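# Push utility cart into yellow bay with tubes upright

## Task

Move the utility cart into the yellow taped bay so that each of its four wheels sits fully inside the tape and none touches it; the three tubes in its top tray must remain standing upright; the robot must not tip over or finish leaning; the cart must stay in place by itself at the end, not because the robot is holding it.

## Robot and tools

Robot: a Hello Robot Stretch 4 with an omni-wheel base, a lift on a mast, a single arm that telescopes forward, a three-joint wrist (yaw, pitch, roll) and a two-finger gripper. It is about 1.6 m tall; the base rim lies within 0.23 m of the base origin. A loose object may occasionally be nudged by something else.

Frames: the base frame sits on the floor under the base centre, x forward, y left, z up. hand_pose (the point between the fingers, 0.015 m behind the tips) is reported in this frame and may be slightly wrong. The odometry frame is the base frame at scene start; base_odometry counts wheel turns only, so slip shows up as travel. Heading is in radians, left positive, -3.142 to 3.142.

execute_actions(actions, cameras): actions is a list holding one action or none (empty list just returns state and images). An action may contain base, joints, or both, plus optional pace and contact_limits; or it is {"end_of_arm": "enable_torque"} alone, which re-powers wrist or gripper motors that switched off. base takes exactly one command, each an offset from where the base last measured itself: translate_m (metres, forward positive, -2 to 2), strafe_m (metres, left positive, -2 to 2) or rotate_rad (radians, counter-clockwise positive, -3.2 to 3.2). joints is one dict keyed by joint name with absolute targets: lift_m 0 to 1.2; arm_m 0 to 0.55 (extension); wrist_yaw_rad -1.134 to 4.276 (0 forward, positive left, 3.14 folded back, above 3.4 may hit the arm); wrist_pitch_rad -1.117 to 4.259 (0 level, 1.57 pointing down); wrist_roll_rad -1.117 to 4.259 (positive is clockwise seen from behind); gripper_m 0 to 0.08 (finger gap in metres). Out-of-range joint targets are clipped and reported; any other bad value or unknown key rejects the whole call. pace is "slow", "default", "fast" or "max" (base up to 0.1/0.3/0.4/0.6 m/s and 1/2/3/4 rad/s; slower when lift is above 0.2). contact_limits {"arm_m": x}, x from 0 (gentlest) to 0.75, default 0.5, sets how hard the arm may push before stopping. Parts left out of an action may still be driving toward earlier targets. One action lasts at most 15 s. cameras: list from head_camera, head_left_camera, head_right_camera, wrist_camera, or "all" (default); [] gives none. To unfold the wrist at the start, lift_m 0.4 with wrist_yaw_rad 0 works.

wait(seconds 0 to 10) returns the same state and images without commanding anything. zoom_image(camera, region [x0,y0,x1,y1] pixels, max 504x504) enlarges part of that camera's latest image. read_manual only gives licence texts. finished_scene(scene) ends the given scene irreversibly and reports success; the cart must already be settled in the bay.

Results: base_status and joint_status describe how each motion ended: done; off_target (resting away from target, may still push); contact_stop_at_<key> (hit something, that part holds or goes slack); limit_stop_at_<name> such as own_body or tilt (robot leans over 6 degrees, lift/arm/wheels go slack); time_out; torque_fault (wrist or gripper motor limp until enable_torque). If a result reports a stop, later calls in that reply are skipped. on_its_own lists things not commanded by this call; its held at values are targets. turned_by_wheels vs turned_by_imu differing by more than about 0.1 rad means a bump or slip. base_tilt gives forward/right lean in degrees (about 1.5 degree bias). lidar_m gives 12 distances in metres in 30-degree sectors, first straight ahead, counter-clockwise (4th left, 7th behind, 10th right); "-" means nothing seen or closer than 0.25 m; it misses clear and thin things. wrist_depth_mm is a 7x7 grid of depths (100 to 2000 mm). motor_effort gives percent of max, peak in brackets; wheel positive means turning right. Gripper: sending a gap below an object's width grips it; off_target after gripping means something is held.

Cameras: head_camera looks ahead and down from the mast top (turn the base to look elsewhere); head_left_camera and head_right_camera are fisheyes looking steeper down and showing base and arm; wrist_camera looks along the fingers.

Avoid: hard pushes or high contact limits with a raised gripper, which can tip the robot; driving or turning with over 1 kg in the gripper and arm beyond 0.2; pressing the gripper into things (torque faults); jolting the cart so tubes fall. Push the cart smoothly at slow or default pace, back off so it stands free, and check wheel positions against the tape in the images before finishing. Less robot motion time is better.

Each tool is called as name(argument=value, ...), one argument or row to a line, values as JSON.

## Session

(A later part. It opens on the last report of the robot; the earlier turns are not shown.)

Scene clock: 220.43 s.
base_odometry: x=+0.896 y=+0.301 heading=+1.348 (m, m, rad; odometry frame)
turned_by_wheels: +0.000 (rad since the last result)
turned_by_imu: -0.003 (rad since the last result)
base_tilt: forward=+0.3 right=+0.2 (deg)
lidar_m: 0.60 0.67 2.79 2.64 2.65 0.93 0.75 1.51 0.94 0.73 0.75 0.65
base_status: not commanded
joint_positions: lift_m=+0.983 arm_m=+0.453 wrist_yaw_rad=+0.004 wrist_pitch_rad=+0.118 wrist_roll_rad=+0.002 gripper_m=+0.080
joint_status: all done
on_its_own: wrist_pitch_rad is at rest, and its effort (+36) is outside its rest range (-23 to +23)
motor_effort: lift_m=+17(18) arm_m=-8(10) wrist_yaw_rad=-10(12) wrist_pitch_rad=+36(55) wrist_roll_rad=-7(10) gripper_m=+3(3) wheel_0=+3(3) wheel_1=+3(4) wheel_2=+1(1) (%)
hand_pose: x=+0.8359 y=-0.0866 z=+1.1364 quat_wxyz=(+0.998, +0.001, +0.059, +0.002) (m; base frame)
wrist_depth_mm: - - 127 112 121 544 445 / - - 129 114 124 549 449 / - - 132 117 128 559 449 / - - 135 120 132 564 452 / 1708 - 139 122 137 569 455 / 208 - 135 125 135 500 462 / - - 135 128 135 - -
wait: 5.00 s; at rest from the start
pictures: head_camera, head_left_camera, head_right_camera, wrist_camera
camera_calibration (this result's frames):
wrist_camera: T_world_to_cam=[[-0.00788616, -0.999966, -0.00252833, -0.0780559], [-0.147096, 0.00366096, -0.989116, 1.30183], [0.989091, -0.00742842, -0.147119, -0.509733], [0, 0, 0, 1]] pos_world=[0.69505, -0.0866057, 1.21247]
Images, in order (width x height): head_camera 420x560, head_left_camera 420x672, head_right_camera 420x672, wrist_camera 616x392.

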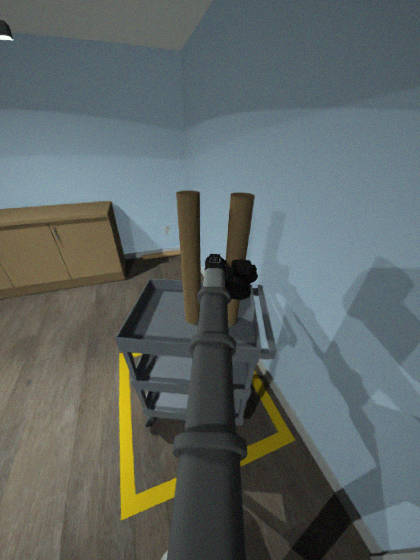

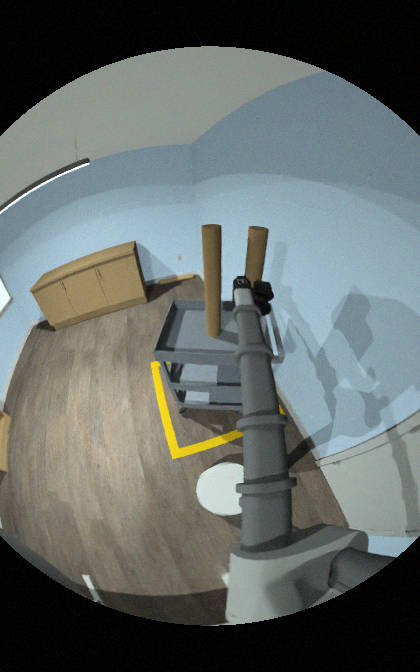

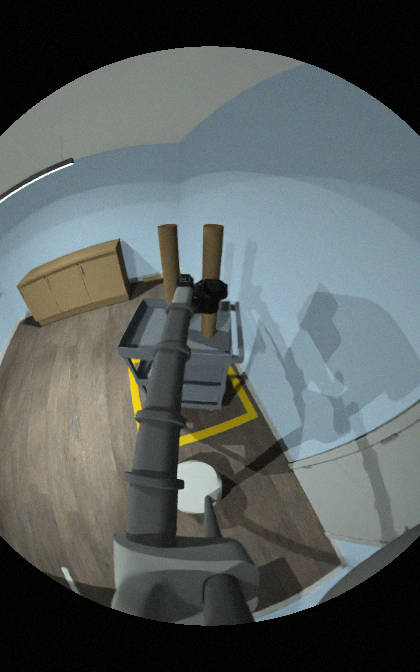

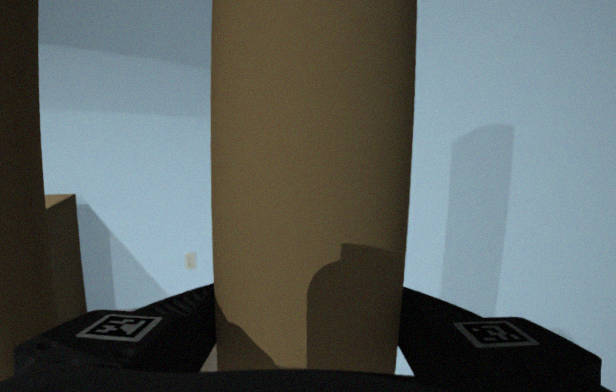

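execute_actions(
  actions=[
    {"joints": {"lift_m": 1.11, "gripper_m": 0.074}, "pace": "fast"},
  ],
  cameras=["head_camera", "wrist_camera"],
)

Scene clock: 224.40 s.
base_odometry: x=+0.896 y=+0.301 heading=+1.348 (m, m, rad; odometry frame)
turned_by_wheels: +0.000 (rad since the last result)
turned_by_imu: -0.002 (rad since the last result)
base_tilt: forward=+0.3 right=+0.2 (deg)
lidar_m: 0.60 0.67 2.79 2.66 2.65 0.90 0.75 1.25 0.97 0.72 0.76 0.65
base_status: not commanded
joint_positions: lift_m=+1.110 arm_m=+0.453 wrist_yaw_rad=+0.000 wrist_pitch_rad=+0.139 wrist_roll_rad=+0.000 gripper_m=+0.078
joint_status: gripper_m off_target (ended at +0.078, target +0.074); the others done
on_its_own: gripper_m is held at +0.076, not at your +0.074, by its contact guard: the fingers met something; wrist_pitch_rad is at rest, and its effort (-26) is outside its rest range (-23 to +23)
motor_effort: lift_m=+24(26) arm_m=-8(8) wrist_yaw_rad=+0(11) wrist_pitch_rad=-26(35) wrist_roll_rad=+0(6) gripper_m=-27(27) wheel_0=+2(3) wheel_1=+3(4) wheel_2=+1(1) (%)
hand_pose: x=+0.8349 y=-0.0874 z=+1.2582 quat_wxyz=(+0.998, +0.000, +0.070, +0.000) (m; base frame)
wrist_depth_mm: - - 135 118 128 535 439 / - - 136 119 130 544 445 / - - 138 121 133 554 445 / - - 139 122 136 564 449 / 1708 - 142 124 139 564 452 / 1708 - 136 126 136 500 459 / - - 134 128 134 - -
pictures: head_camera, wrist_camera
camera_calibration (this result's frames):
wrist_camera: T_world_to_cam=[[-0.0112014, -0.999937, -0.0000413872, -0.0788706], [-0.168499, 0.00192835, -0.9857, 1.43559], [0.985638, -0.0110343, -0.16851, -0.461347], [0, 0, 0, 1]] pos_world=[0.695734, -0.0867246, 1.33732]
Images, in order (width x height): head_camera 420x560, wrist_camera 616x392.

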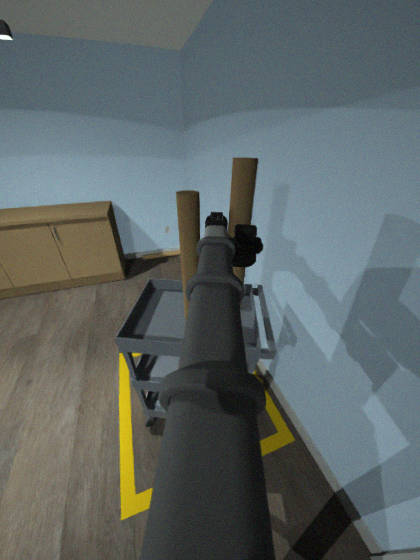

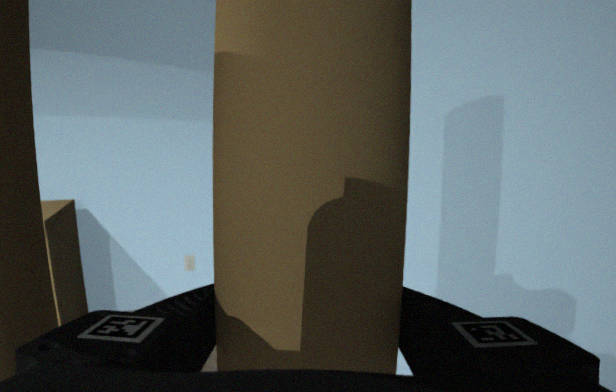

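execute_actions(
  actions=[
    {"base": {"rotate_rad": -1.186}, "joints": {"arm_m": 0.24}},
  ],
  cameras=["head_camera", "head_right_camera"],
)

Scene clock: 227.17 s.
base_odometry: x=+0.896 y=+0.301 heading=+0.163 (m, m, rad; odometry frame)
turned_by_wheels: -1.185 (rad since the last result)
turned_by_imu: -1.171 (rad since the last result)
base_tilt: forward=+0.3 right=+0.2 (deg)
lidar_m: 0.57 0.81 0.60 0.65 2.66 2.74 2.63 1.05 0.76 0.76 1.08 0.77
base_status: done
joint_positions: lift_m=+1.110 arm_m=+0.241 wrist_yaw_rad=+0.000 wrist_pitch_rad=+0.139 wrist_roll_rad=+0.000 gripper_m=+0.078
joint_status: all done
on_its_own: gripper_m is held at +0.076, not at your +0.074, by its contact guard: the fingers met something; wrist_pitch_rad is at rest, and its effort (-25) is outside its rest range (-23 to +23)
motor_effort: lift_m=+24(24) arm_m=-8(8) wrist_yaw_rad=+0(6) wrist_pitch_rad=-25(25) wrist_roll_rad=+1(2) gripper_m=-27(27) wheel_0=+5(11) wheel_1=+5(8) wheel_2=+3(12) (%)
hand_pose: x=+0.6230 y=-0.0874 z=+1.2583 quat_wxyz=(+0.998, +0.000, +0.069, +0.000) (m; base frame)
wrist_depth_mm: 294 291 133 116 127 257 - / 300 300 134 118 129 265 272 / 309 307 136 120 132 272 279 / 317 315 138 122 135 279 287 / 329 325 141 124 139 287 294 / 338 330 136 126 136 290 304 / - - 135 128 134 - -
pictures: head_camera, head_right_camera
Images, in order (width x height): head_camera 420x560, head_right_camera 420x672.

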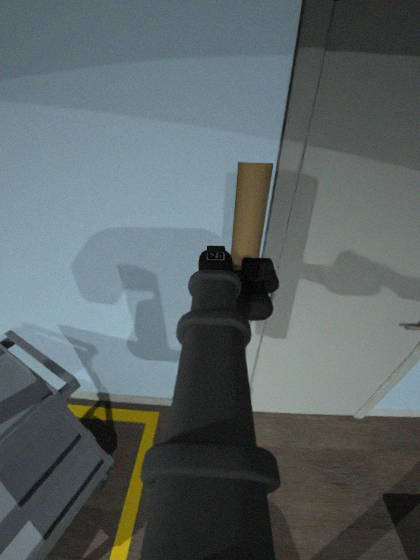

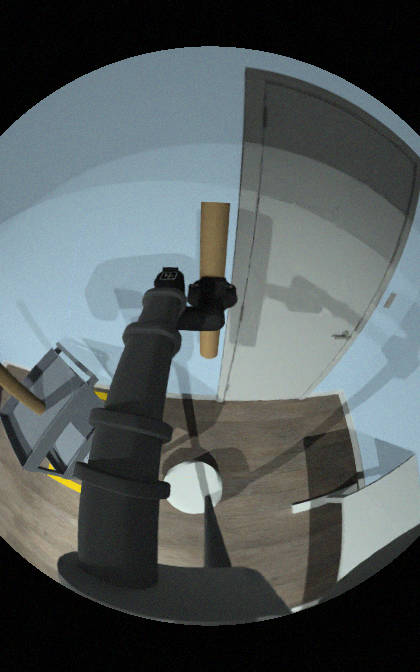

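execute_actions(
  actions=[
    {"base": {"translate_m": -0.095}, "joints": {"arm_m": 0.17, "lift_m": 0.42, "wrist_yaw_rad": 1.571, "wrist_pitch_rad": 1.571, "wrist_roll_rad": 1.571}, "pace": "fast"},
  ],
  cameras=["head_camera", "head_left_camera", "wrist_camera"],
)

Scene clock: 233.07 s.
base_odometry: x=+0.802 y=+0.286 heading=+0.162 (m, m, rad; odometry frame)
turned_by_wheels: +0.000 (rad since the last result)
turned_by_imu: -0.003 (rad since the last result)
base_tilt: forward=+0.3 right=+0.3 (deg)
lidar_m: 0.25 0.72 0.65 0.66 2.65 2.64 2.58 1.05 0.75 0.75 1.14 0.88
base_status: done
joint_positions: lift_m=+0.420 arm_m=+0.171 wrist_yaw_rad=+1.571 wrist_pitch_rad=+1.571 wrist_roll_rad=+1.571 gripper_m=+0.078
joint_status: all done
on_its_own: gripper_m is held at +0.076, not at your +0.074, by its contact guard: the fingers met something
motor_effort: lift_m=+17(22) arm_m=-7(9) wrist_yaw_rad=+1(5) wrist_pitch_rad=+1(19) wrist_roll_rad=+1(7) gripper_m=-24(27) wheel_0=-4(7) wheel_1=-4(9) wheel_2=+4(15) (%)
hand_pose: x=+0.4296 y=+0.0000 z=+0.3857 quat_wxyz=(+0.707, +0.000, +0.707, +0.000) (m; base frame)
wrist_depth_mm: 521 517 109 - 107 508 512 / 525 521 113 103 110 512 508 / 530 525 118 107 116 521 517 / 535 530 125 112 122 521 521 / 535 535 133 117 131 525 525 / 539 535 134 123 134 530 525 / - - 135 128 135 - -
pictures: head_camera, head_left_camera, wrist_camera
camera_calibration (this result's frames):
wrist_camera: T_world_to_cam=[[-0.0013305, -0.999937, 0.0111605, -0.00461262], [-0.999549, 0.0016647, 0.029989, 0.472382], [-0.0300057, -0.0111156, -0.999488, 0.548848], [0, 0, 0, 1]] pos_world=[0.488631, 0.000702048, 0.534452]
Images, in order (width x height): head_camera 420x560, head_left_camera 420x672, wrist_camera 616x392.

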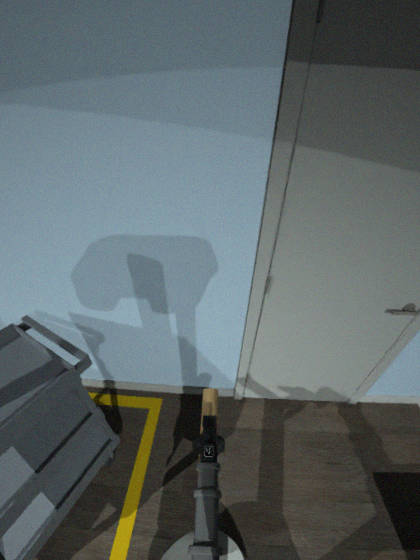

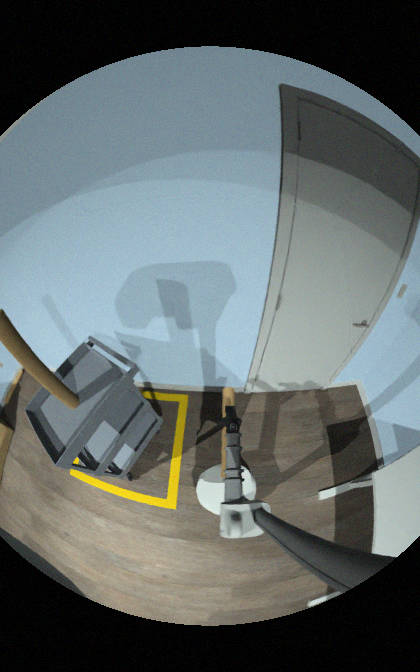

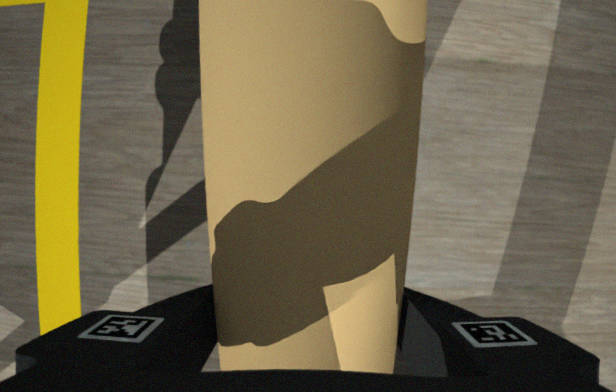

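execute_actions(
  actions=[
    {"joints": {"arm_m": 0.335}, "pace": "fast"},
  ],
  cameras=["head_camera", "head_left_camera"],
)

execute_actions(
  actions=[
    {"joints": {"lift_m": 0.19}, "pace": "fast"},
  ],
  cameras=["head_camera", "head_left_camera", "wrist_camera"],
)

Scene clock: 238.80 s.
base_odometry: x=+0.802 y=+0.286 heading=+0.162 (m, m, rad; odometry frame)
turned_by_wheels: +0.000 (rad since the last result)
turned_by_imu: -0.002 (rad since the last result)
base_tilt: forward=+0.3 right=+0.1 (deg)
lidar_m: 0.25 0.72 0.65 0.67 2.69 2.64 2.55 1.08 0.75 0.73 1.16 0.87
base_status: not commanded
joint_positions: lift_m=+0.420 arm_m=+0.334 wrist_yaw_rad=+1.571 wrist_pitch_rad=+1.571 wrist_roll_rad=+1.571 gripper_m=+0.078
joint_status: all done
on_its_own: gripper_m is held at +0.076, not at your +0.074, by its contact guard: the fingers met something
motor_effort: lift_m=+17(17) arm_m=+8(9) wrist_yaw_rad=+1(1) wrist_pitch_rad=+1(1) wrist_roll_rad=+1(2) gripper_m=-24(25) wheel_0=-4(5) wheel_1=-4(4) wheel_2=+3(3) (%)
hand_pose: x=+0.5919 y=+0.0000 z=+0.3857 quat_wxyz=(+0.707, +0.000, +0.707, +0.000) (m; base frame)
wrist_depth_mm: 521 517 109 - 106 500 496 / 521 521 113 103 110 512 512 / 525 525 118 107 116 517 517 / 530 525 124 112 122 521 521 / 535 535 132 117 131 525 521 / 539 535 134 122 134 525 525 / - - 135 128 135 - -
pictures: head_camera, head_left_camera
Images, in order (width x height): head_camera 420x560, head_left_camera 420x672.

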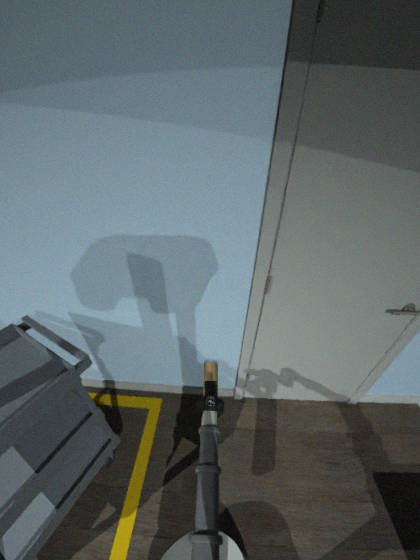

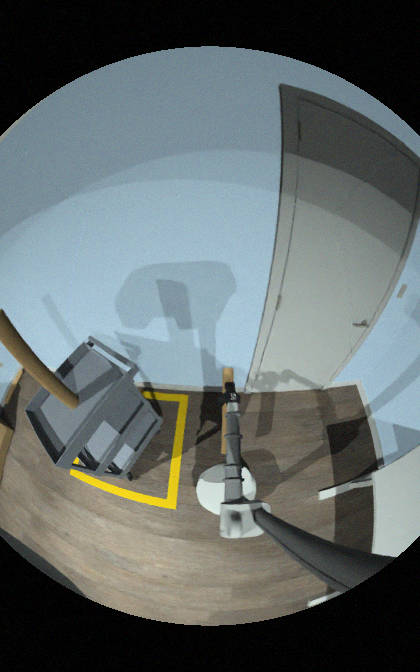

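Scene clock: 240.43 s.
base_odometry: x=+0.802 y=+0.286 heading=+0.162 (m, m, rad; odometry frame)
turned_by_wheels: +0.000 (rad since the last result)
turned_by_imu: -0.001 (rad since the last result)
base_tilt: forward=+0.3 right=+0.2 (deg)
lidar_m: 0.29 0.71 0.66 0.69 2.70 2.63 2.60 1.03 0.74 0.73 1.17 0.87
base_status: not commanded
joint_positions: lift_m=+0.190 arm_m=+0.334 wrist_yaw_rad=+1.571 wrist_pitch_rad=+1.571 wrist_roll_rad=+1.571 gripper_m=+0.078
joint_status: all done
on_its_own: gripper_m is held at +0.076, not at your +0.074, by its contact guard: the fingers met something
motor_effort: lift_m=+17(17) arm_m=+8(8) wrist_yaw_rad=+1(0) wrist_pitch_rad=+1(1) wrist_roll_rad=+3(3) gripper_m=-25(26) wheel_0=-5(5) wheel_1=-5(5) wheel_2=+3(3) (%)
hand_pose: x=+0.5919 y=+0.0000 z=+0.1557 quat_wxyz=(+0.707, +0.000, +0.707, +0.000) (m; base frame)
wrist_depth_mm: 293 293 109 - 107 289 287 / 296 293 113 103 110 290 290 / 298 297 118 107 116 293 291 / 300 298 124 112 122 294 294 / 301 303 132 117 131 297 296 / 303 301 134 123 134 298 298 / - - 135 128 135 - -
pictures: head_camera, head_left_camera, wrist_camera
camera_calibration (this result's frames):
wrist_camera: T_world_to_cam=[[-0.00133933, -0.999937, 0.0111605, -0.00182458], [-0.999549, 0.00167352, 0.029989, 0.641538], [-0.0300058, -0.0111153, -0.999488, 0.323841], [0, 0, 0, 1]] pos_world=[0.650963, 0.000701507, 0.304457]
Images, in order (width x height): head_camera 420x560, head_left_camera 420x672, wrist_camera 616x392.

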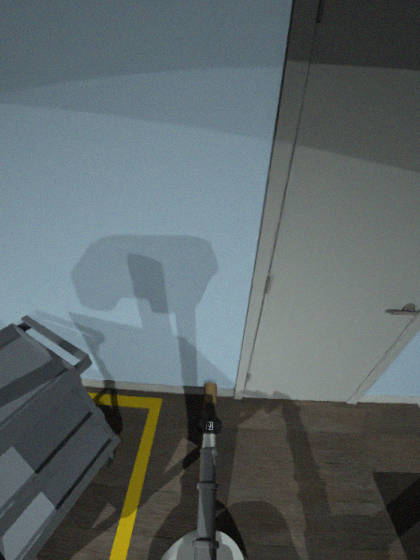

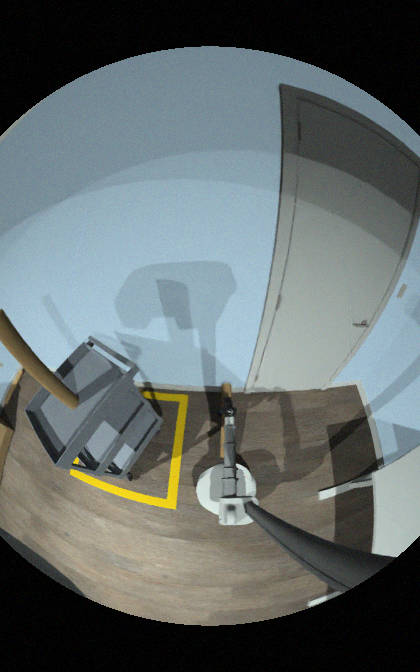

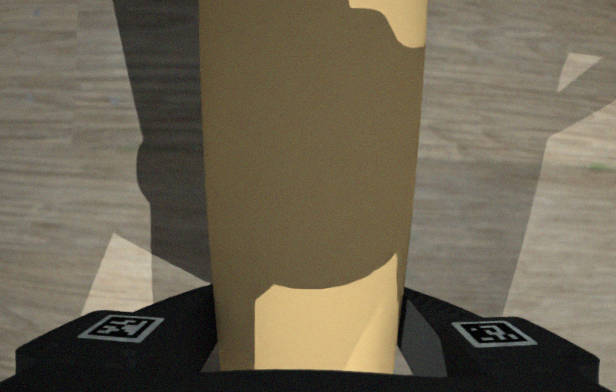

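execute_actions(
  actions=[
    {"joints": {"lift_m": 0.102, "gripper_m": 0.08}, "pace": "slow"},
  ],
  cameras=["head_camera", "head_left_camera", "wrist_camera"],
)

Scene clock: 242.27 s.
base_odometry: x=+0.802 y=+0.286 heading=+0.162 (m, m, rad; odometry frame)
turned_by_wheels: +0.000 (rad since the last result)
turned_by_imu: -0.001 (rad since the last result)
base_tilt: forward=+0.3 right=+0.1 (deg)
lidar_m: 0.83 0.72 0.63 0.68 2.68 2.64 2.57 1.07 0.77 0.73 1.16 0.88
base_status: not commanded
joint_positions: lift_m=+0.102 arm_m=+0.334 wrist_yaw_rad=+1.571 wrist_pitch_rad=+1.571 wrist_roll_rad=+1.571 gripper_m=+0.080
joint_status: all done
motor_effort: lift_m=+16(15) arm_m=+8(8) wrist_yaw_rad=+1(1) wrist_pitch_rad=+1(1) wrist_roll_rad=+1(2) gripper_m=+1(28) wheel_0=-5(4) wheel_1=-4(4) wheel_2=+4(3) (%)
hand_pose: x=+0.5919 y=+0.0000 z=+0.0677 quat_wxyz=(+0.707, +0.000, +0.707, +0.000) (m; base frame)
wrist_depth_mm: 208 207 145 123 136 204 - / 209 208 144 124 138 205 204 / 210 209 144 125 139 207 206 / 212 211 144 126 141 208 208 / 213 213 145 126 143 209 209 / 215 213 138 128 138 210 - / - - 135 129 135 - -
pictures: head_camera, head_left_camera, wrist_camera
camera_calibration (this result's frames):
wrist_camera: T_world_to_cam=[[-0.00134874, -0.999937, 0.0111605, -0.0008379], [-0.999549, 0.00168293, 0.029989, 0.644178], [-0.0300059, -0.011115, -0.999488, 0.235978], [0, 0, 0, 1]] pos_world=[0.650967, 0.000700951, 0.216549]
Images, in order (width x height): head_camera 420x560, head_left_camera 420x672, wrist_camera 616x392.

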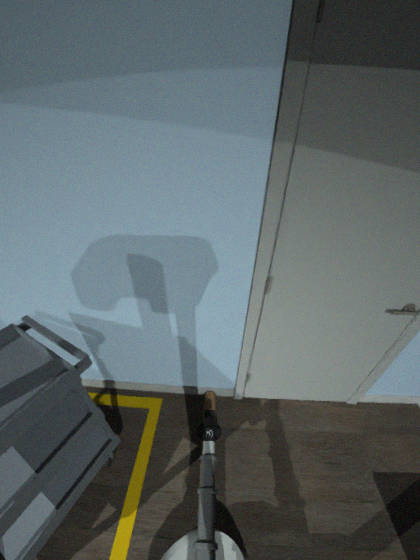

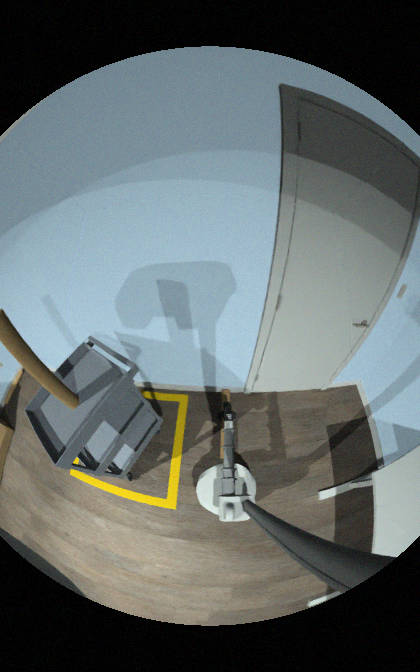

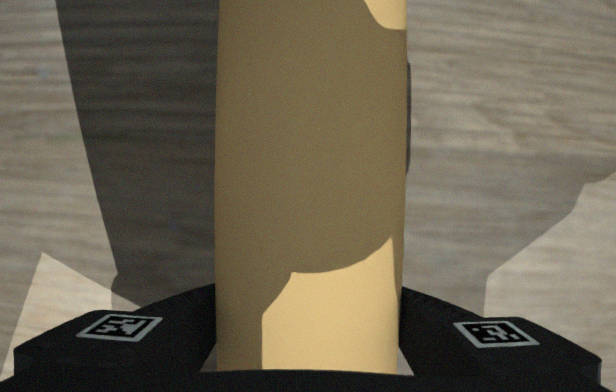

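execute_actions(
  actions=[
    {"joints": {"arm_m": 0.365}, "pace": "slow", "contact_limits": {"arm_m": 0.6}},
  ],
  cameras=["head_camera", "wrist_camera"],
)

Scene clock: 243.87 s.
base_odometry: x=+0.802 y=+0.286 heading=+0.163 (m, m, rad; odometry frame)
turned_by_wheels: +0.000 (rad since the last result)
turned_by_imu: +0.000 (rad since the last result)
base_tilt: forward=+0.3 right=+0.2 (deg)
lidar_m: 0.84 0.72 0.64 0.67 2.68 2.61 2.55 1.08 0.75 0.74 1.16 0.85
base_status: not commanded
joint_positions: lift_m=+0.102 arm_m=+0.362 wrist_yaw_rad=+1.572 wrist_pitch_rad=+1.569 wrist_roll_rad=+1.571 gripper_m=+0.080
joint_status: all done
motor_effort: lift_m=+16(16) arm_m=+18(17) wrist_yaw_rad=-3(3) wrist_pitch_rad=+5(5) wrist_roll_rad=+0(0) gripper_m=+2(3) wheel_0=+2(5) wheel_1=+2(4) wheel_2=-5(5) (%)
contact_limits: arm_m 0.6
hand_pose: x=+0.6200 y=+0.0004 z=+0.0678 quat_wxyz=(+0.707, +0.000, +0.707, +0.001) (m; base frame)
wrist_depth_mm: 205 204 145 121 132 200 - / 206 206 142 122 133 202 202 / 208 208 142 123 135 204 204 / 210 209 142 124 138 206 205 / 212 211 143 125 141 208 208 / 213 212 137 126 136 208 - / - - 134 128 134 - -
pictures: head_camera, wrist_camera
camera_calibration (this result's frames):
wrist_camera: T_world_to_cam=[[-0.000620762, -0.999952, 0.00980482, -0.000773091], [-0.99955, 0.00091459, 0.0299918, 0.672264], [-0.0299993, -0.00978178, -0.999502, 0.236822], [0, 0, 0, 1]] pos_world=[0.679066, 0.000928645, 0.21655]
Images, in order (width x height): head_camera 420x560, wrist_camera 616x392.

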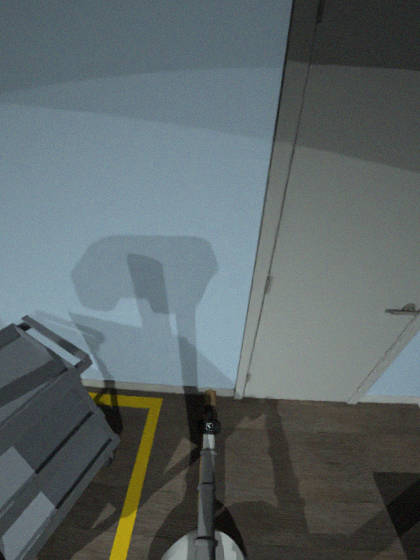

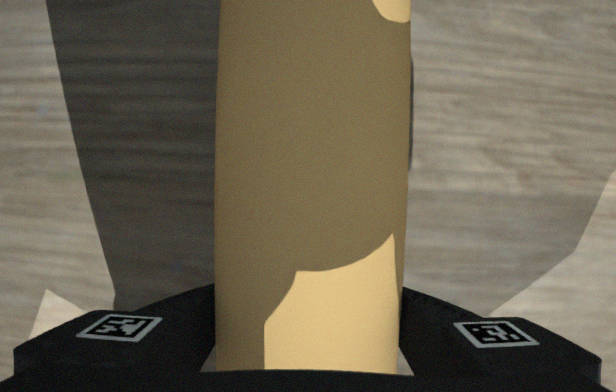

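execute_actions(
  actions=[
    {"joints": {"arm_m": 0.39, "lift_m": 0.114}, "pace": "slow", "contact_limits": {"arm_m": 0.75}},
  ],
  cameras=["head_camera", "wrist_camera"],
)

Scene clock: 245.40 s.
base_odometry: x=+0.802 y=+0.286 heading=+0.163 (m, m, rad; odometry frame)
turned_by_wheels: +0.000 (rad since the last result)
turned_by_imu: +0.000 (rad since the last result)
base_tilt: forward=+0.3 right=+0.3 (deg)
lidar_m: 0.84 0.72 0.66 0.66 2.69 2.63 2.59 1.05 0.75 0.72 1.14 0.86
base_status: not commanded
joint_positions: lift_m=+0.114 arm_m=+0.389 wrist_yaw_rad=+1.571 wrist_pitch_rad=+1.571 wrist_roll_rad=+1.571 gripper_m=+0.080
joint_status: all done
motor_effort: lift_m=+22(25) arm_m=+8(20) wrist_yaw_rad=+0(4) wrist_pitch_rad=+0(9) wrist_roll_rad=+0(0) gripper_m=+3(1) wheel_0=+1(2) wheel_1=+2(2) wheel_2=+0(5) (%)
contact_limits: arm_m 0.75
hand_pose: x=+0.6469 y=+0.0000 z=+0.0792 quat_wxyz=(+0.707, +0.000, +0.707, +0.000) (m; base frame)
wrist_depth_mm: 220 220 219 138 152 216 - / 222 221 220 139 153 218 217 / 224 224 221 140 155 219 219 / 224 224 223 141 157 221 220 / 226 226 224 142 161 223 222 / 227 226 153 143 148 223 224 / - - 150 144 147 - -
pictures: head_camera, wrist_camera
camera_calibration (this result's frames):
wrist_camera: T_world_to_cam=[[-0.00149763, -0.999934, 0.0113491, -0.00082637], [-0.999549, 0.00183741, 0.0299887, 0.698767], [-0.0300075, -0.011299, -0.999486, 0.249082], [0, 0, 0, 1]] pos_world=[0.705924, 0.000704146, 0.228008]
Images, in order (width x height): head_camera 420x560, wrist_camera 616x392.

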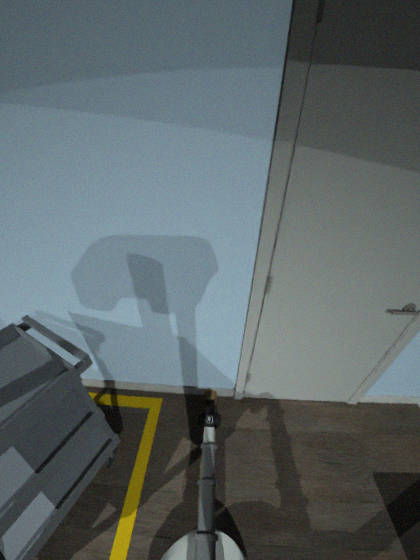

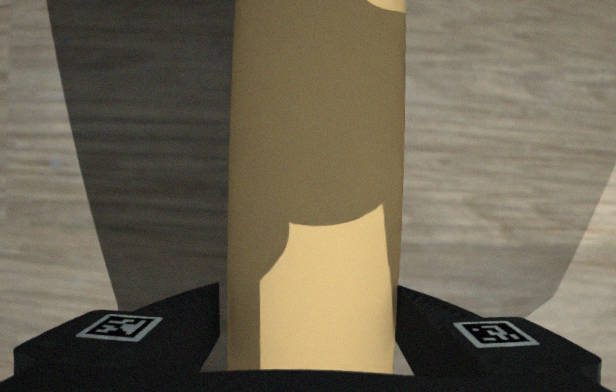

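execute_actions(
  actions=[
    {"joints": {"arm_m": 0.337, "lift_m": 0.126}},
  ],
  cameras=["wrist_camera"],
)

execute_actions(
  actions=[
    {"joints": {"lift_m": 0.108}, "pace": "slow"},
  ],
  cameras=["wrist_camera"],
)

Scene clock: 247.40 s.
base_odometry: x=+0.802 y=+0.286 heading=+0.163 (m, m, rad; odometry frame)
turned_by_wheels: +0.000 (rad since the last result)
turned_by_imu: -0.001 (rad since the last result)
base_tilt: forward=+0.3 right=+0.2 (deg)
lidar_m: 0.86 0.69 0.64 0.68 2.69 2.62 2.56 1.07 0.76 0.69 1.16 0.85
base_status: not commanded
joint_positions: lift_m=+0.126 arm_m=+0.338 wrist_yaw_rad=+1.571 wrist_pitch_rad=+1.571 wrist_roll_rad=+1.571 gripper_m=+0.080
joint_status: all done
motor_effort: lift_m=+22(24) arm_m=-8(8) wrist_yaw_rad=+0(0) wrist_pitch_rad=+1(1) wrist_roll_rad=-1(1) gripper_m=+2(1) wheel_0=+1(2) wheel_1=+2(2) wheel_2=+1(0) (%)
hand_pose: x=+0.5967 y=+0.0000 z=+0.0912 quat_wxyz=(+0.707, +0.000, +0.707, +0.000) (m; base frame)
wrist_depth_mm: 233 232 230 150 171 228 - / 234 233 232 151 173 230 229 / 235 234 233 152 176 231 230 / 236 236 235 153 233 233 232 / 238 237 236 154 235 235 234 / 239 238 162 155 163 235 235 / - - 163 156 160 - -
pictures: wrist_camera
camera_calibration (this result's frames):
wrist_camera: T_world_to_cam=[[-0.00149798, -0.999934, 0.0113492, -0.00103758], [-0.999549, 0.00183778, 0.0299887, 0.648269], [-0.0300075, -0.0112992, -0.999486, 0.259575], [0, 0, 0, 1]] pos_world=[0.655764, 0.000704096, 0.240013]
Images, in order (width x height): wrist_camera 616x392.

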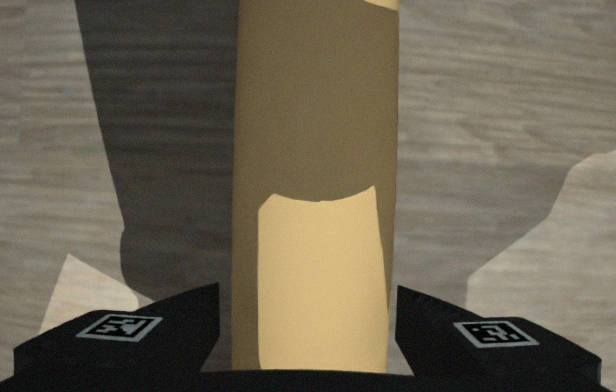

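Scene clock: 248.30 s.
base_odometry: x=+0.802 y=+0.286 heading=+0.163 (m, m, rad; odometry frame)
turned_by_wheels: +0.000 (rad since the last result)
turned_by_imu: +0.000 (rad since the last result)
base_tilt: forward=+0.3 right=+0.2 (deg)
lidar_m: 0.85 0.70 0.65 0.67 2.65 2.62 2.55 1.05 0.75 0.72 1.13 0.85
base_status: not commanded
joint_positions: lift_m=+0.108 arm_m=+0.338 wrist_yaw_rad=+1.571 wrist_pitch_rad=+1.571 wrist_roll_rad=+1.571 gripper_m=+0.080
joint_status: all done
motor_effort: lift_m=+14(23) arm_m=-8(8) wrist_yaw_rad=+0(0) wrist_pitch_rad=+0(0) wrist_roll_rad=+0(2) gripper_m=+3(4) wheel_0=+2(2) wheel_1=+2(2) wheel_2=+0(0) (%)
hand_pose: x=+0.5967 y=+0.0000 z=+0.0739 quat_wxyz=(+0.707, +0.000, +0.707, +0.000) (m; base frame)
wrist_depth_mm: 215 215 213 133 148 211 - / 216 216 214 134 150 213 213 / 218 217 216 135 151 214 213 / 220 219 217 136 154 216 215 / 220 220 219 137 158 216 216 / 221 220 146 137 145 217 - / - - 145 138 143 - -
pictures: wrist_camera
camera_calibration (this result's frames):
wrist_camera: T_world_to_cam=[[-0.00149775, -0.999934, 0.0113586, -0.000844056], [-0.999549, 0.00183782, 0.0299886, 0.648787], [-0.0300075, -0.0113086, -0.999486, 0.242284], [0, 0, 0, 1]] pos_world=[0.655763, 0.00070353, 0.222712]
Images, in order (width x height): wrist_camera 616x392.

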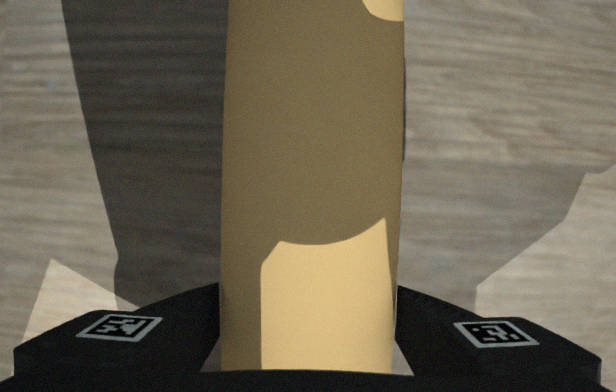

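execute_actions(
  actions=[
    {"joints": {"gripper_m": 0.065}},
  ],
  cameras=["wrist_camera"],
)

Scene clock: 249.43 s.
base_odometry: x=+0.802 y=+0.286 heading=+0.163 (m, m, rad; odometry frame)
turned_by_wheels: +0.000 (rad since the last result)
turned_by_imu: +0.000 (rad since the last result)
base_tilt: forward=+0.3 right=+0.2 (deg)
lidar_m: 0.85 0.70 0.65 0.68 2.67 2.63 2.57 1.07 0.77 0.73 1.16 0.87
base_status: not commanded
joint_positions: lift_m=+0.108 arm_m=+0.338 wrist_yaw_rad=+1.571 wrist_pitch_rad=+1.571 wrist_roll_rad=+1.571 gripper_m=+0.067
joint_status: all done
motor_effort: lift_m=+14(14) arm_m=-8(8) wrist_yaw_rad=+0(0) wrist_pitch_rad=+0(1) wrist_roll_rad=-1(1) gripper_m=-13(14) wheel_0=+2(2) wheel_1=+2(2) wheel_2=+0(1) (%)
hand_pose: x=+0.5967 y=+0.0000 z=+0.0739 quat_wxyz=(+0.707, +0.000, +0.707, +0.000) (m; base frame)
wrist_depth_mm: 215 214 213 133 148 211 - / 217 216 215 134 150 213 212 / 218 217 216 135 152 214 213 / 220 219 217 136 154 216 215 / 221 220 219 137 158 217 216 / 222 221 144 138 144 218 218 / - - 141 138 138 - -
pictures: wrist_camera
camera_calibration (this result's frames):
wrist_camera: T_world_to_cam=[[-0.00149798, -0.999934, 0.0113586, -0.000843945], [-0.999549, 0.00183806, 0.0299886, 0.648787], [-0.0300075, -0.0113086, -0.999486, 0.242284], [0, 0, 0, 1]] pos_world=[0.655763, 0.000703484, 0.222712]
Images, in order (width x height): wrist_camera 616x392.

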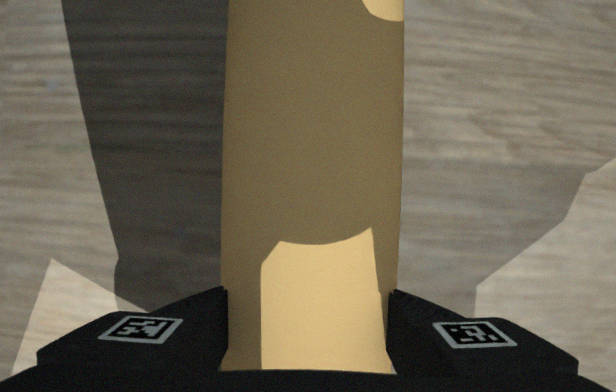

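execute_actions(
  actions=[
    {"joints": {"gripper_m": 0.08, "lift_m": 0.1035}, "pace": "slow"},
  ],
  cameras=["wrist_camera"],
)

Scene clock: 252.20 s.
base_odometry: x=+0.802 y=+0.286 heading=+0.163 (m, m, rad; odometry frame)
turned_by_wheels: +0.000 (rad since the last result)
turned_by_imu: -0.001 (rad since the last result)
base_tilt: forward=+0.4 right=+0.3 (deg)
lidar_m: 0.85 0.71 0.64 0.66 2.69 2.63 2.56 1.06 0.75 0.72 1.15 0.88
base_status: not commanded
joint_positions: lift_m=+0.104 arm_m=+0.338 wrist_yaw_rad=+1.571 wrist_pitch_rad=+1.571 wrist_roll_rad=+1.571 gripper_m=+0.080
joint_status: all done
motor_effort: lift_m=+13(13) arm_m=-8(8) wrist_yaw_rad=+0(0) wrist_pitch_rad=+1(1) wrist_roll_rad=-1(1) gripper_m=+2(13) wheel_0=+2(1) wheel_1=+2(1) wheel_2=+1(0) (%)
hand_pose: x=+0.5967 y=+0.0000 z=+0.0695 quat_wxyz=(+0.707, +0.000, +0.707, +0.000) (m; base frame)
wrist_depth_mm: 211 211 209 129 143 207 - / 213 212 211 130 144 209 208 / 214 213 160 131 146 210 210 / 215 214 156 131 148 212 211 / 217 216 156 132 151 213 213 / 217 217 145 133 144 214 - / - - 141 134 141 - -
pictures: wrist_camera
camera_calibration (this result's frames):
wrist_camera: T_world_to_cam=[[-0.00149774, -0.999937, 0.0111144, -0.000724778], [-0.999549, 0.00183049, 0.0299891, 0.648841], [-0.0300076, -0.0110644, -0.999488, 0.237845], [0, 0, 0, 1]] pos_world=[0.655684, 0.000719195, 0.218274]
Images, in order (width x height): wrist_camera 616x392.

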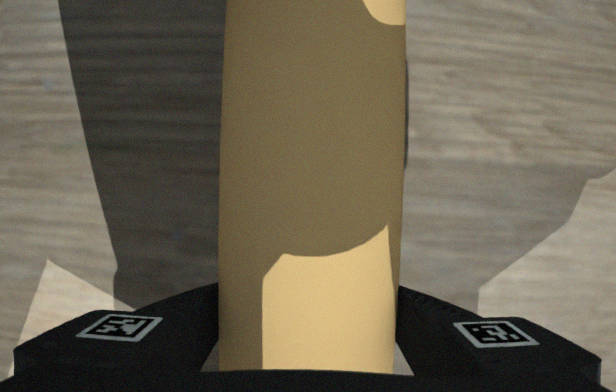

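execute_actions(
  actions=[],
)

Scene clock: 253.03 s.
base_odometry: x=+0.802 y=+0.286 heading=+0.163 (m, m, rad; odometry frame)
turned_by_wheels: +0.000 (rad since the last result)
turned_by_imu: +0.000 (rad since the last result)
base_tilt: forward=+0.3 right=+0.3 (deg)
lidar_m: 0.84 0.72 0.63 0.67 2.67 2.63 2.57 1.09 0.77 0.73 1.14 0.87
base_status: not commanded
joint_positions: lift_m=+0.104 arm_m=+0.338 wrist_yaw_rad=+1.571 wrist_pitch_rad=+1.571 wrist_roll_rad=+1.571 gripper_m=+0.080
joint_status: all done
motor_effort: lift_m=+13(13) arm_m=-7(8) wrist_yaw_rad=+0(0) wrist_pitch_rad=+1(1) wrist_roll_rad=+2(1) gripper_m=+4(13) wheel_0=+1(1) wheel_1=+2(1) wheel_2=+1(0) (%)
hand_pose: x=+0.5967 y=+0.0000 z=+0.0695 quat_wxyz=(+0.707, +0.000, +0.707, +0.000) (m; base frame)
wrist_depth_mm: 211 211 210 129 143 208 - / 213 212 211 130 144 208 208 / 214 213 160 131 146 210 210 / 216 215 156 131 148 211 211 / 216 216 156 132 151 213 212 / 218 216 145 133 144 213 - / - - 141 134 141 - -
pictures: head_camera, head_left_camera, head_right_camera, wrist_camera
camera_calibration (this result's frames):
wrist_camera: T_world_to_cam=[[-0.00149751, -0.999937, 0.0111145, -0.000724936], [-0.999549, 0.00183026, 0.0299891, 0.648841], [-0.0300076, -0.0110646, -0.999488, 0.237845], [0, 0, 0, 1]] pos_world=[0.655684, 0.000719212, 0.218273]
Images, in order (width x height): head_camera 420x560, head_left_camera 420x672, head_right_camera 420x672, wrist_camera 616x392.

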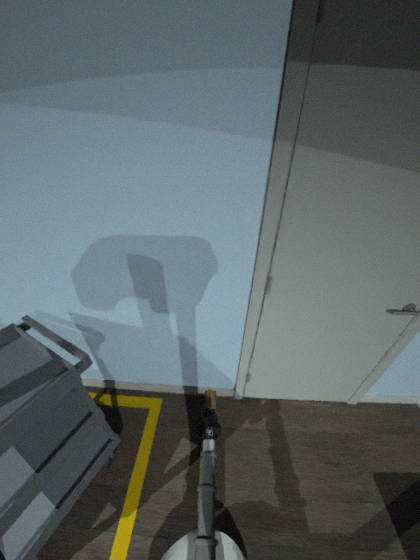

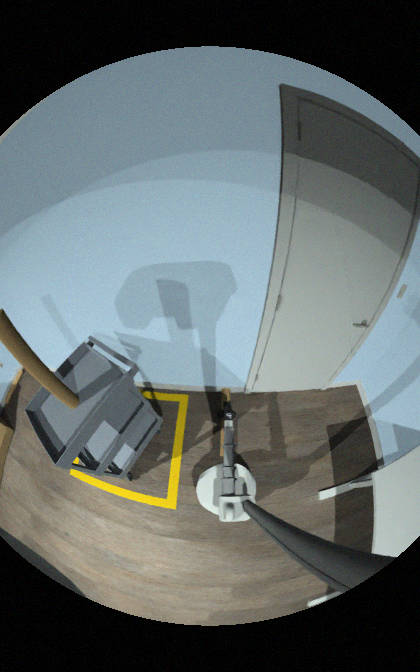

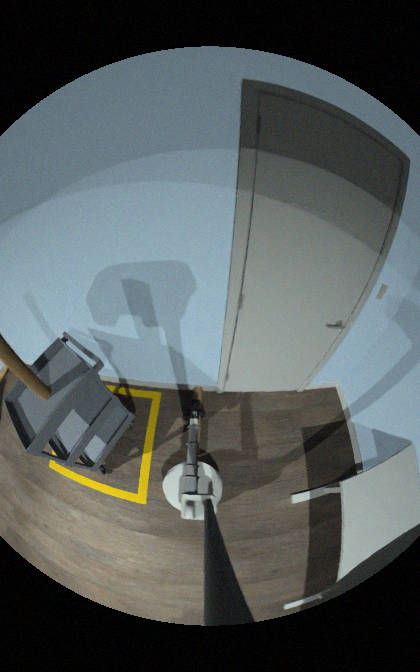

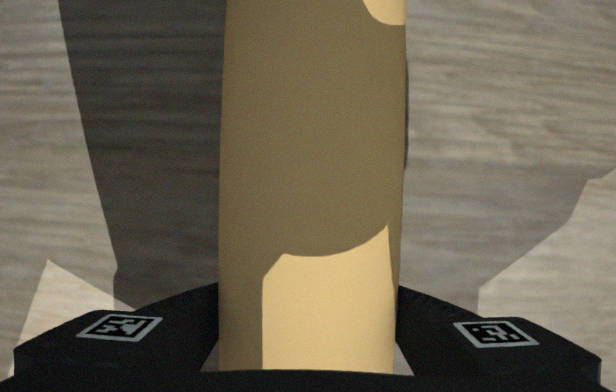

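execute_actions(
  actions=[
    {"joints": {"gripper_m": 0.06}},
  ],
  cameras=["wrist_camera"],
)

Scene clock: 254.07 s.
base_odometry: x=+0.802 y=+0.286 heading=+0.163 (m, m, rad; odometry frame)
turned_by_wheels: +0.000 (rad since the last result)
turned_by_imu: +0.000 (rad since the last result)
base_tilt: forward=+0.4 right=+0.2 (deg)
lidar_m: 0.84 0.73 0.65 0.65 2.69 2.62 2.55 1.06 0.76 0.73 1.16 0.86
base_status: not commanded
joint_positions: lift_m=+0.104 arm_m=+0.338 wrist_yaw_rad=+1.571 wrist_pitch_rad=+1.571 wrist_roll_rad=+1.571 gripper_m=+0.066
joint_status: gripper_m off_target (ended at +0.066, target +0.060)
on_its_own: gripper_m is held at +0.064, not at your +0.060, by its contact guard: the fingers met something
motor_effort: lift_m=+13(13) arm_m=-8(8) wrist_yaw_rad=+0(0) wrist_pitch_rad=+1(2) wrist_roll_rad=+0(0) gripper_m=-16(18) wheel_0=+2(2) wheel_1=+2(2) wheel_2=+0(1) (%)
hand_pose: x=+0.5967 y=+0.0000 z=+0.0695 quat_wxyz=(+0.707, +0.000, +0.707, +0.000) (m; base frame)
wrist_depth_mm: 211 211 210 129 144 208 - / 213 212 211 130 145 209 208 / 213 213 212 131 146 211 210 / 216 214 156 132 148 211 211 / 217 216 156 132 152 213 213 / 218 217 140 133 140 214 213 / - - 138 134 137 - -
pictures: wrist_camera
camera_calibration (this result's frames):
wrist_camera: T_world_to_cam=[[-0.00149691, -0.999937, 0.0111144, -0.000725257], [-0.999549, 0.00182966, 0.0299891, 0.648841], [-0.0300076, -0.0110645, -0.999488, 0.237845], [0, 0, 0, 1]] pos_world=[0.655684, 0.000719254, 0.218273]
Images, in order (width x height): wrist_camera 616x392.

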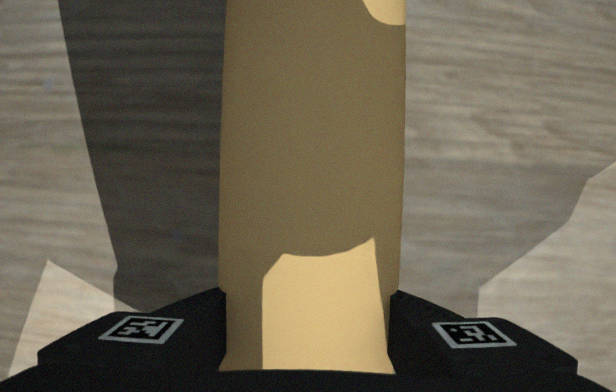

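execute_actions(
  actions=[
    {"joints": {"lift_m": 0.16}, "pace": "slow"},
  ],
  cameras=["wrist_camera", "head_right_camera"],
)

Scene clock: 255.67 s.
base_odometry: x=+0.802 y=+0.286 heading=+0.163 (m, m, rad; odometry frame)
turned_by_wheels: +0.000 (rad since the last result)
turned_by_imu: -0.001 (rad since the last result)
base_tilt: forward=+0.2 right=+0.2 (deg)
lidar_m: 0.29 0.70 0.64 0.67 2.64 2.62 2.55 1.06 0.74 0.73 1.14 0.83
base_status: not commanded
joint_positions: lift_m=+0.159 arm_m=+0.338 wrist_yaw_rad=+1.571 wrist_pitch_rad=+1.571 wrist_roll_rad=+1.571 gripper_m=+0.066
joint_status: all done
on_its_own: gripper_m is held at +0.064, not at your +0.060, by its contact guard: the fingers met something
motor_effort: lift_m=+25(26) arm_m=-8(8) wrist_yaw_rad=+0(0) wrist_pitch_rad=+1(1) wrist_roll_rad=+1(0) gripper_m=-16(16) wheel_0=+2(2) wheel_1=+2(2) wheel_2=+1(1) (%)
hand_pose: x=+0.5966 y=+0.0000 z=+0.1250 quat_wxyz=(+0.707, +0.000, +0.707, +0.000) (m; base frame)
wrist_depth_mm: 264 263 260 125 138 259 - / 265 264 263 127 140 259 258 / 266 266 155 129 143 262 260 / 268 267 156 131 147 265 263 / 271 270 158 133 153 266 265 / 272 271 142 135 141 267 267 / - - 140 137 137 - -
pictures: head_right_camera, wrist_camera
camera_calibration (this result's frames):
wrist_camera: T_world_to_cam=[[-0.00149774, -0.999937, 0.0111144, -0.00134192], [-0.999549, 0.00183049, 0.0299891, 0.647172], [-0.0300076, -0.0110644, -0.999488, 0.293332], [0, 0, 0, 1]] pos_world=[0.65568, 0.00071908, 0.273789]
Images, in order (width x height): head_right_camera 420x672, wrist_camera 616x392.

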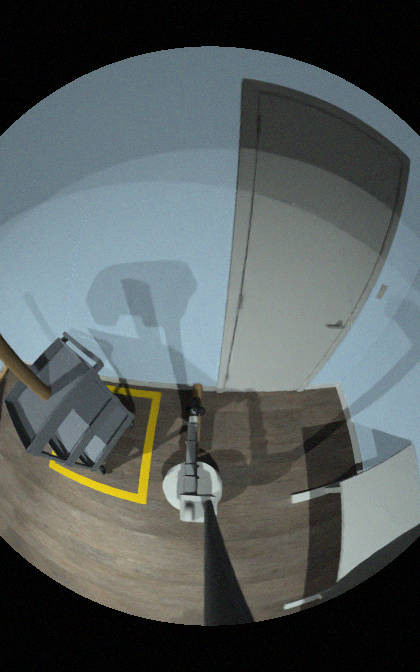

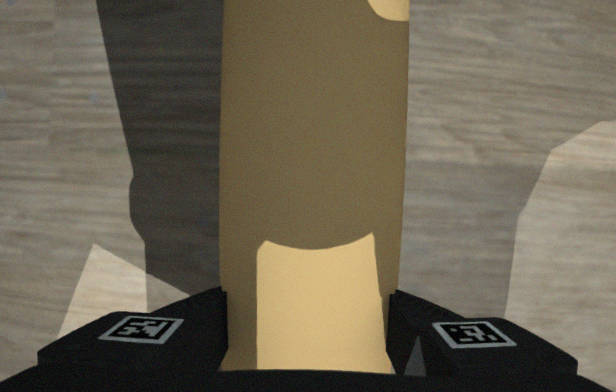

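execute_actions(
  actions=[
    {"joints": {"lift_m": 0.101}, "pace": "slow"},
  ],
  cameras=["wrist_camera"],
)

Scene clock: 259.23 s.
base_odometry: x=+0.802 y=+0.286 heading=+0.163 (m, m, rad; odometry frame)
turned_by_wheels: +0.000 (rad since the last result)
turned_by_imu: -0.002 (rad since the last result)
base_tilt: forward=+0.3 right=+0.2 (deg)
lidar_m: 0.85 0.72 0.64 0.67 2.67 2.67 2.57 1.05 0.75 0.74 1.14 0.85
base_status: not commanded
joint_positions: lift_m=+0.102 arm_m=+0.338 wrist_yaw_rad=+1.571 wrist_pitch_rad=+1.571 wrist_roll_rad=+1.571 gripper_m=+0.066
joint_status: all done
on_its_own: gripper_m is held at +0.064, not at your +0.060, by its contact guard: the fingers met something
motor_effort: lift_m=+12(24) arm_m=-6(7) wrist_yaw_rad=+0(0) wrist_pitch_rad=+1(1) wrist_roll_rad=+1(0) gripper_m=-18(17) wheel_0=+2(2) wheel_1=+2(2) wheel_2=+0(0) (%)
hand_pose: x=+0.5965 y=+0.0000 z=+0.0671 quat_wxyz=(+0.707, +0.000, +0.707, +0.000) (m; base frame)
wrist_depth_mm: 210 209 208 128 141 207 - / 211 211 210 129 143 208 207 / 213 211 156 129 144 209 208 / 213 213 154 130 146 210 210 / 215 214 154 131 149 211 211 / 216 216 139 132 138 212 212 / - - 138 133 136 - -
pictures: wrist_camera
camera_calibration (this result's frames):
wrist_camera: T_world_to_cam=[[-0.00149703, -0.999937, 0.0111145, -0.000699179], [-0.999549, 0.00182978, 0.0299891, 0.64875], [-0.0300076, -0.0110646, -0.999488, 0.235469], [0, 0, 0, 1]] pos_world=[0.655522, 0.000719156, 0.2159]
Images, in order (width x height): wrist_camera 616x392.

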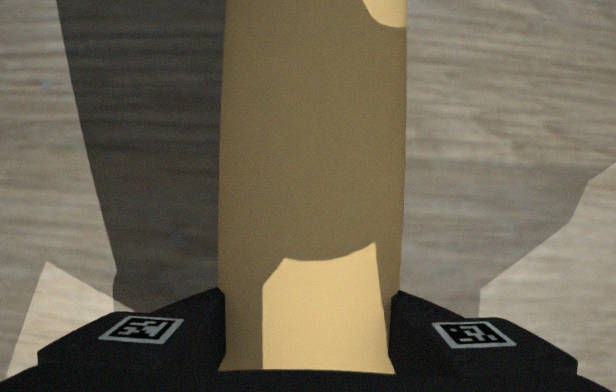

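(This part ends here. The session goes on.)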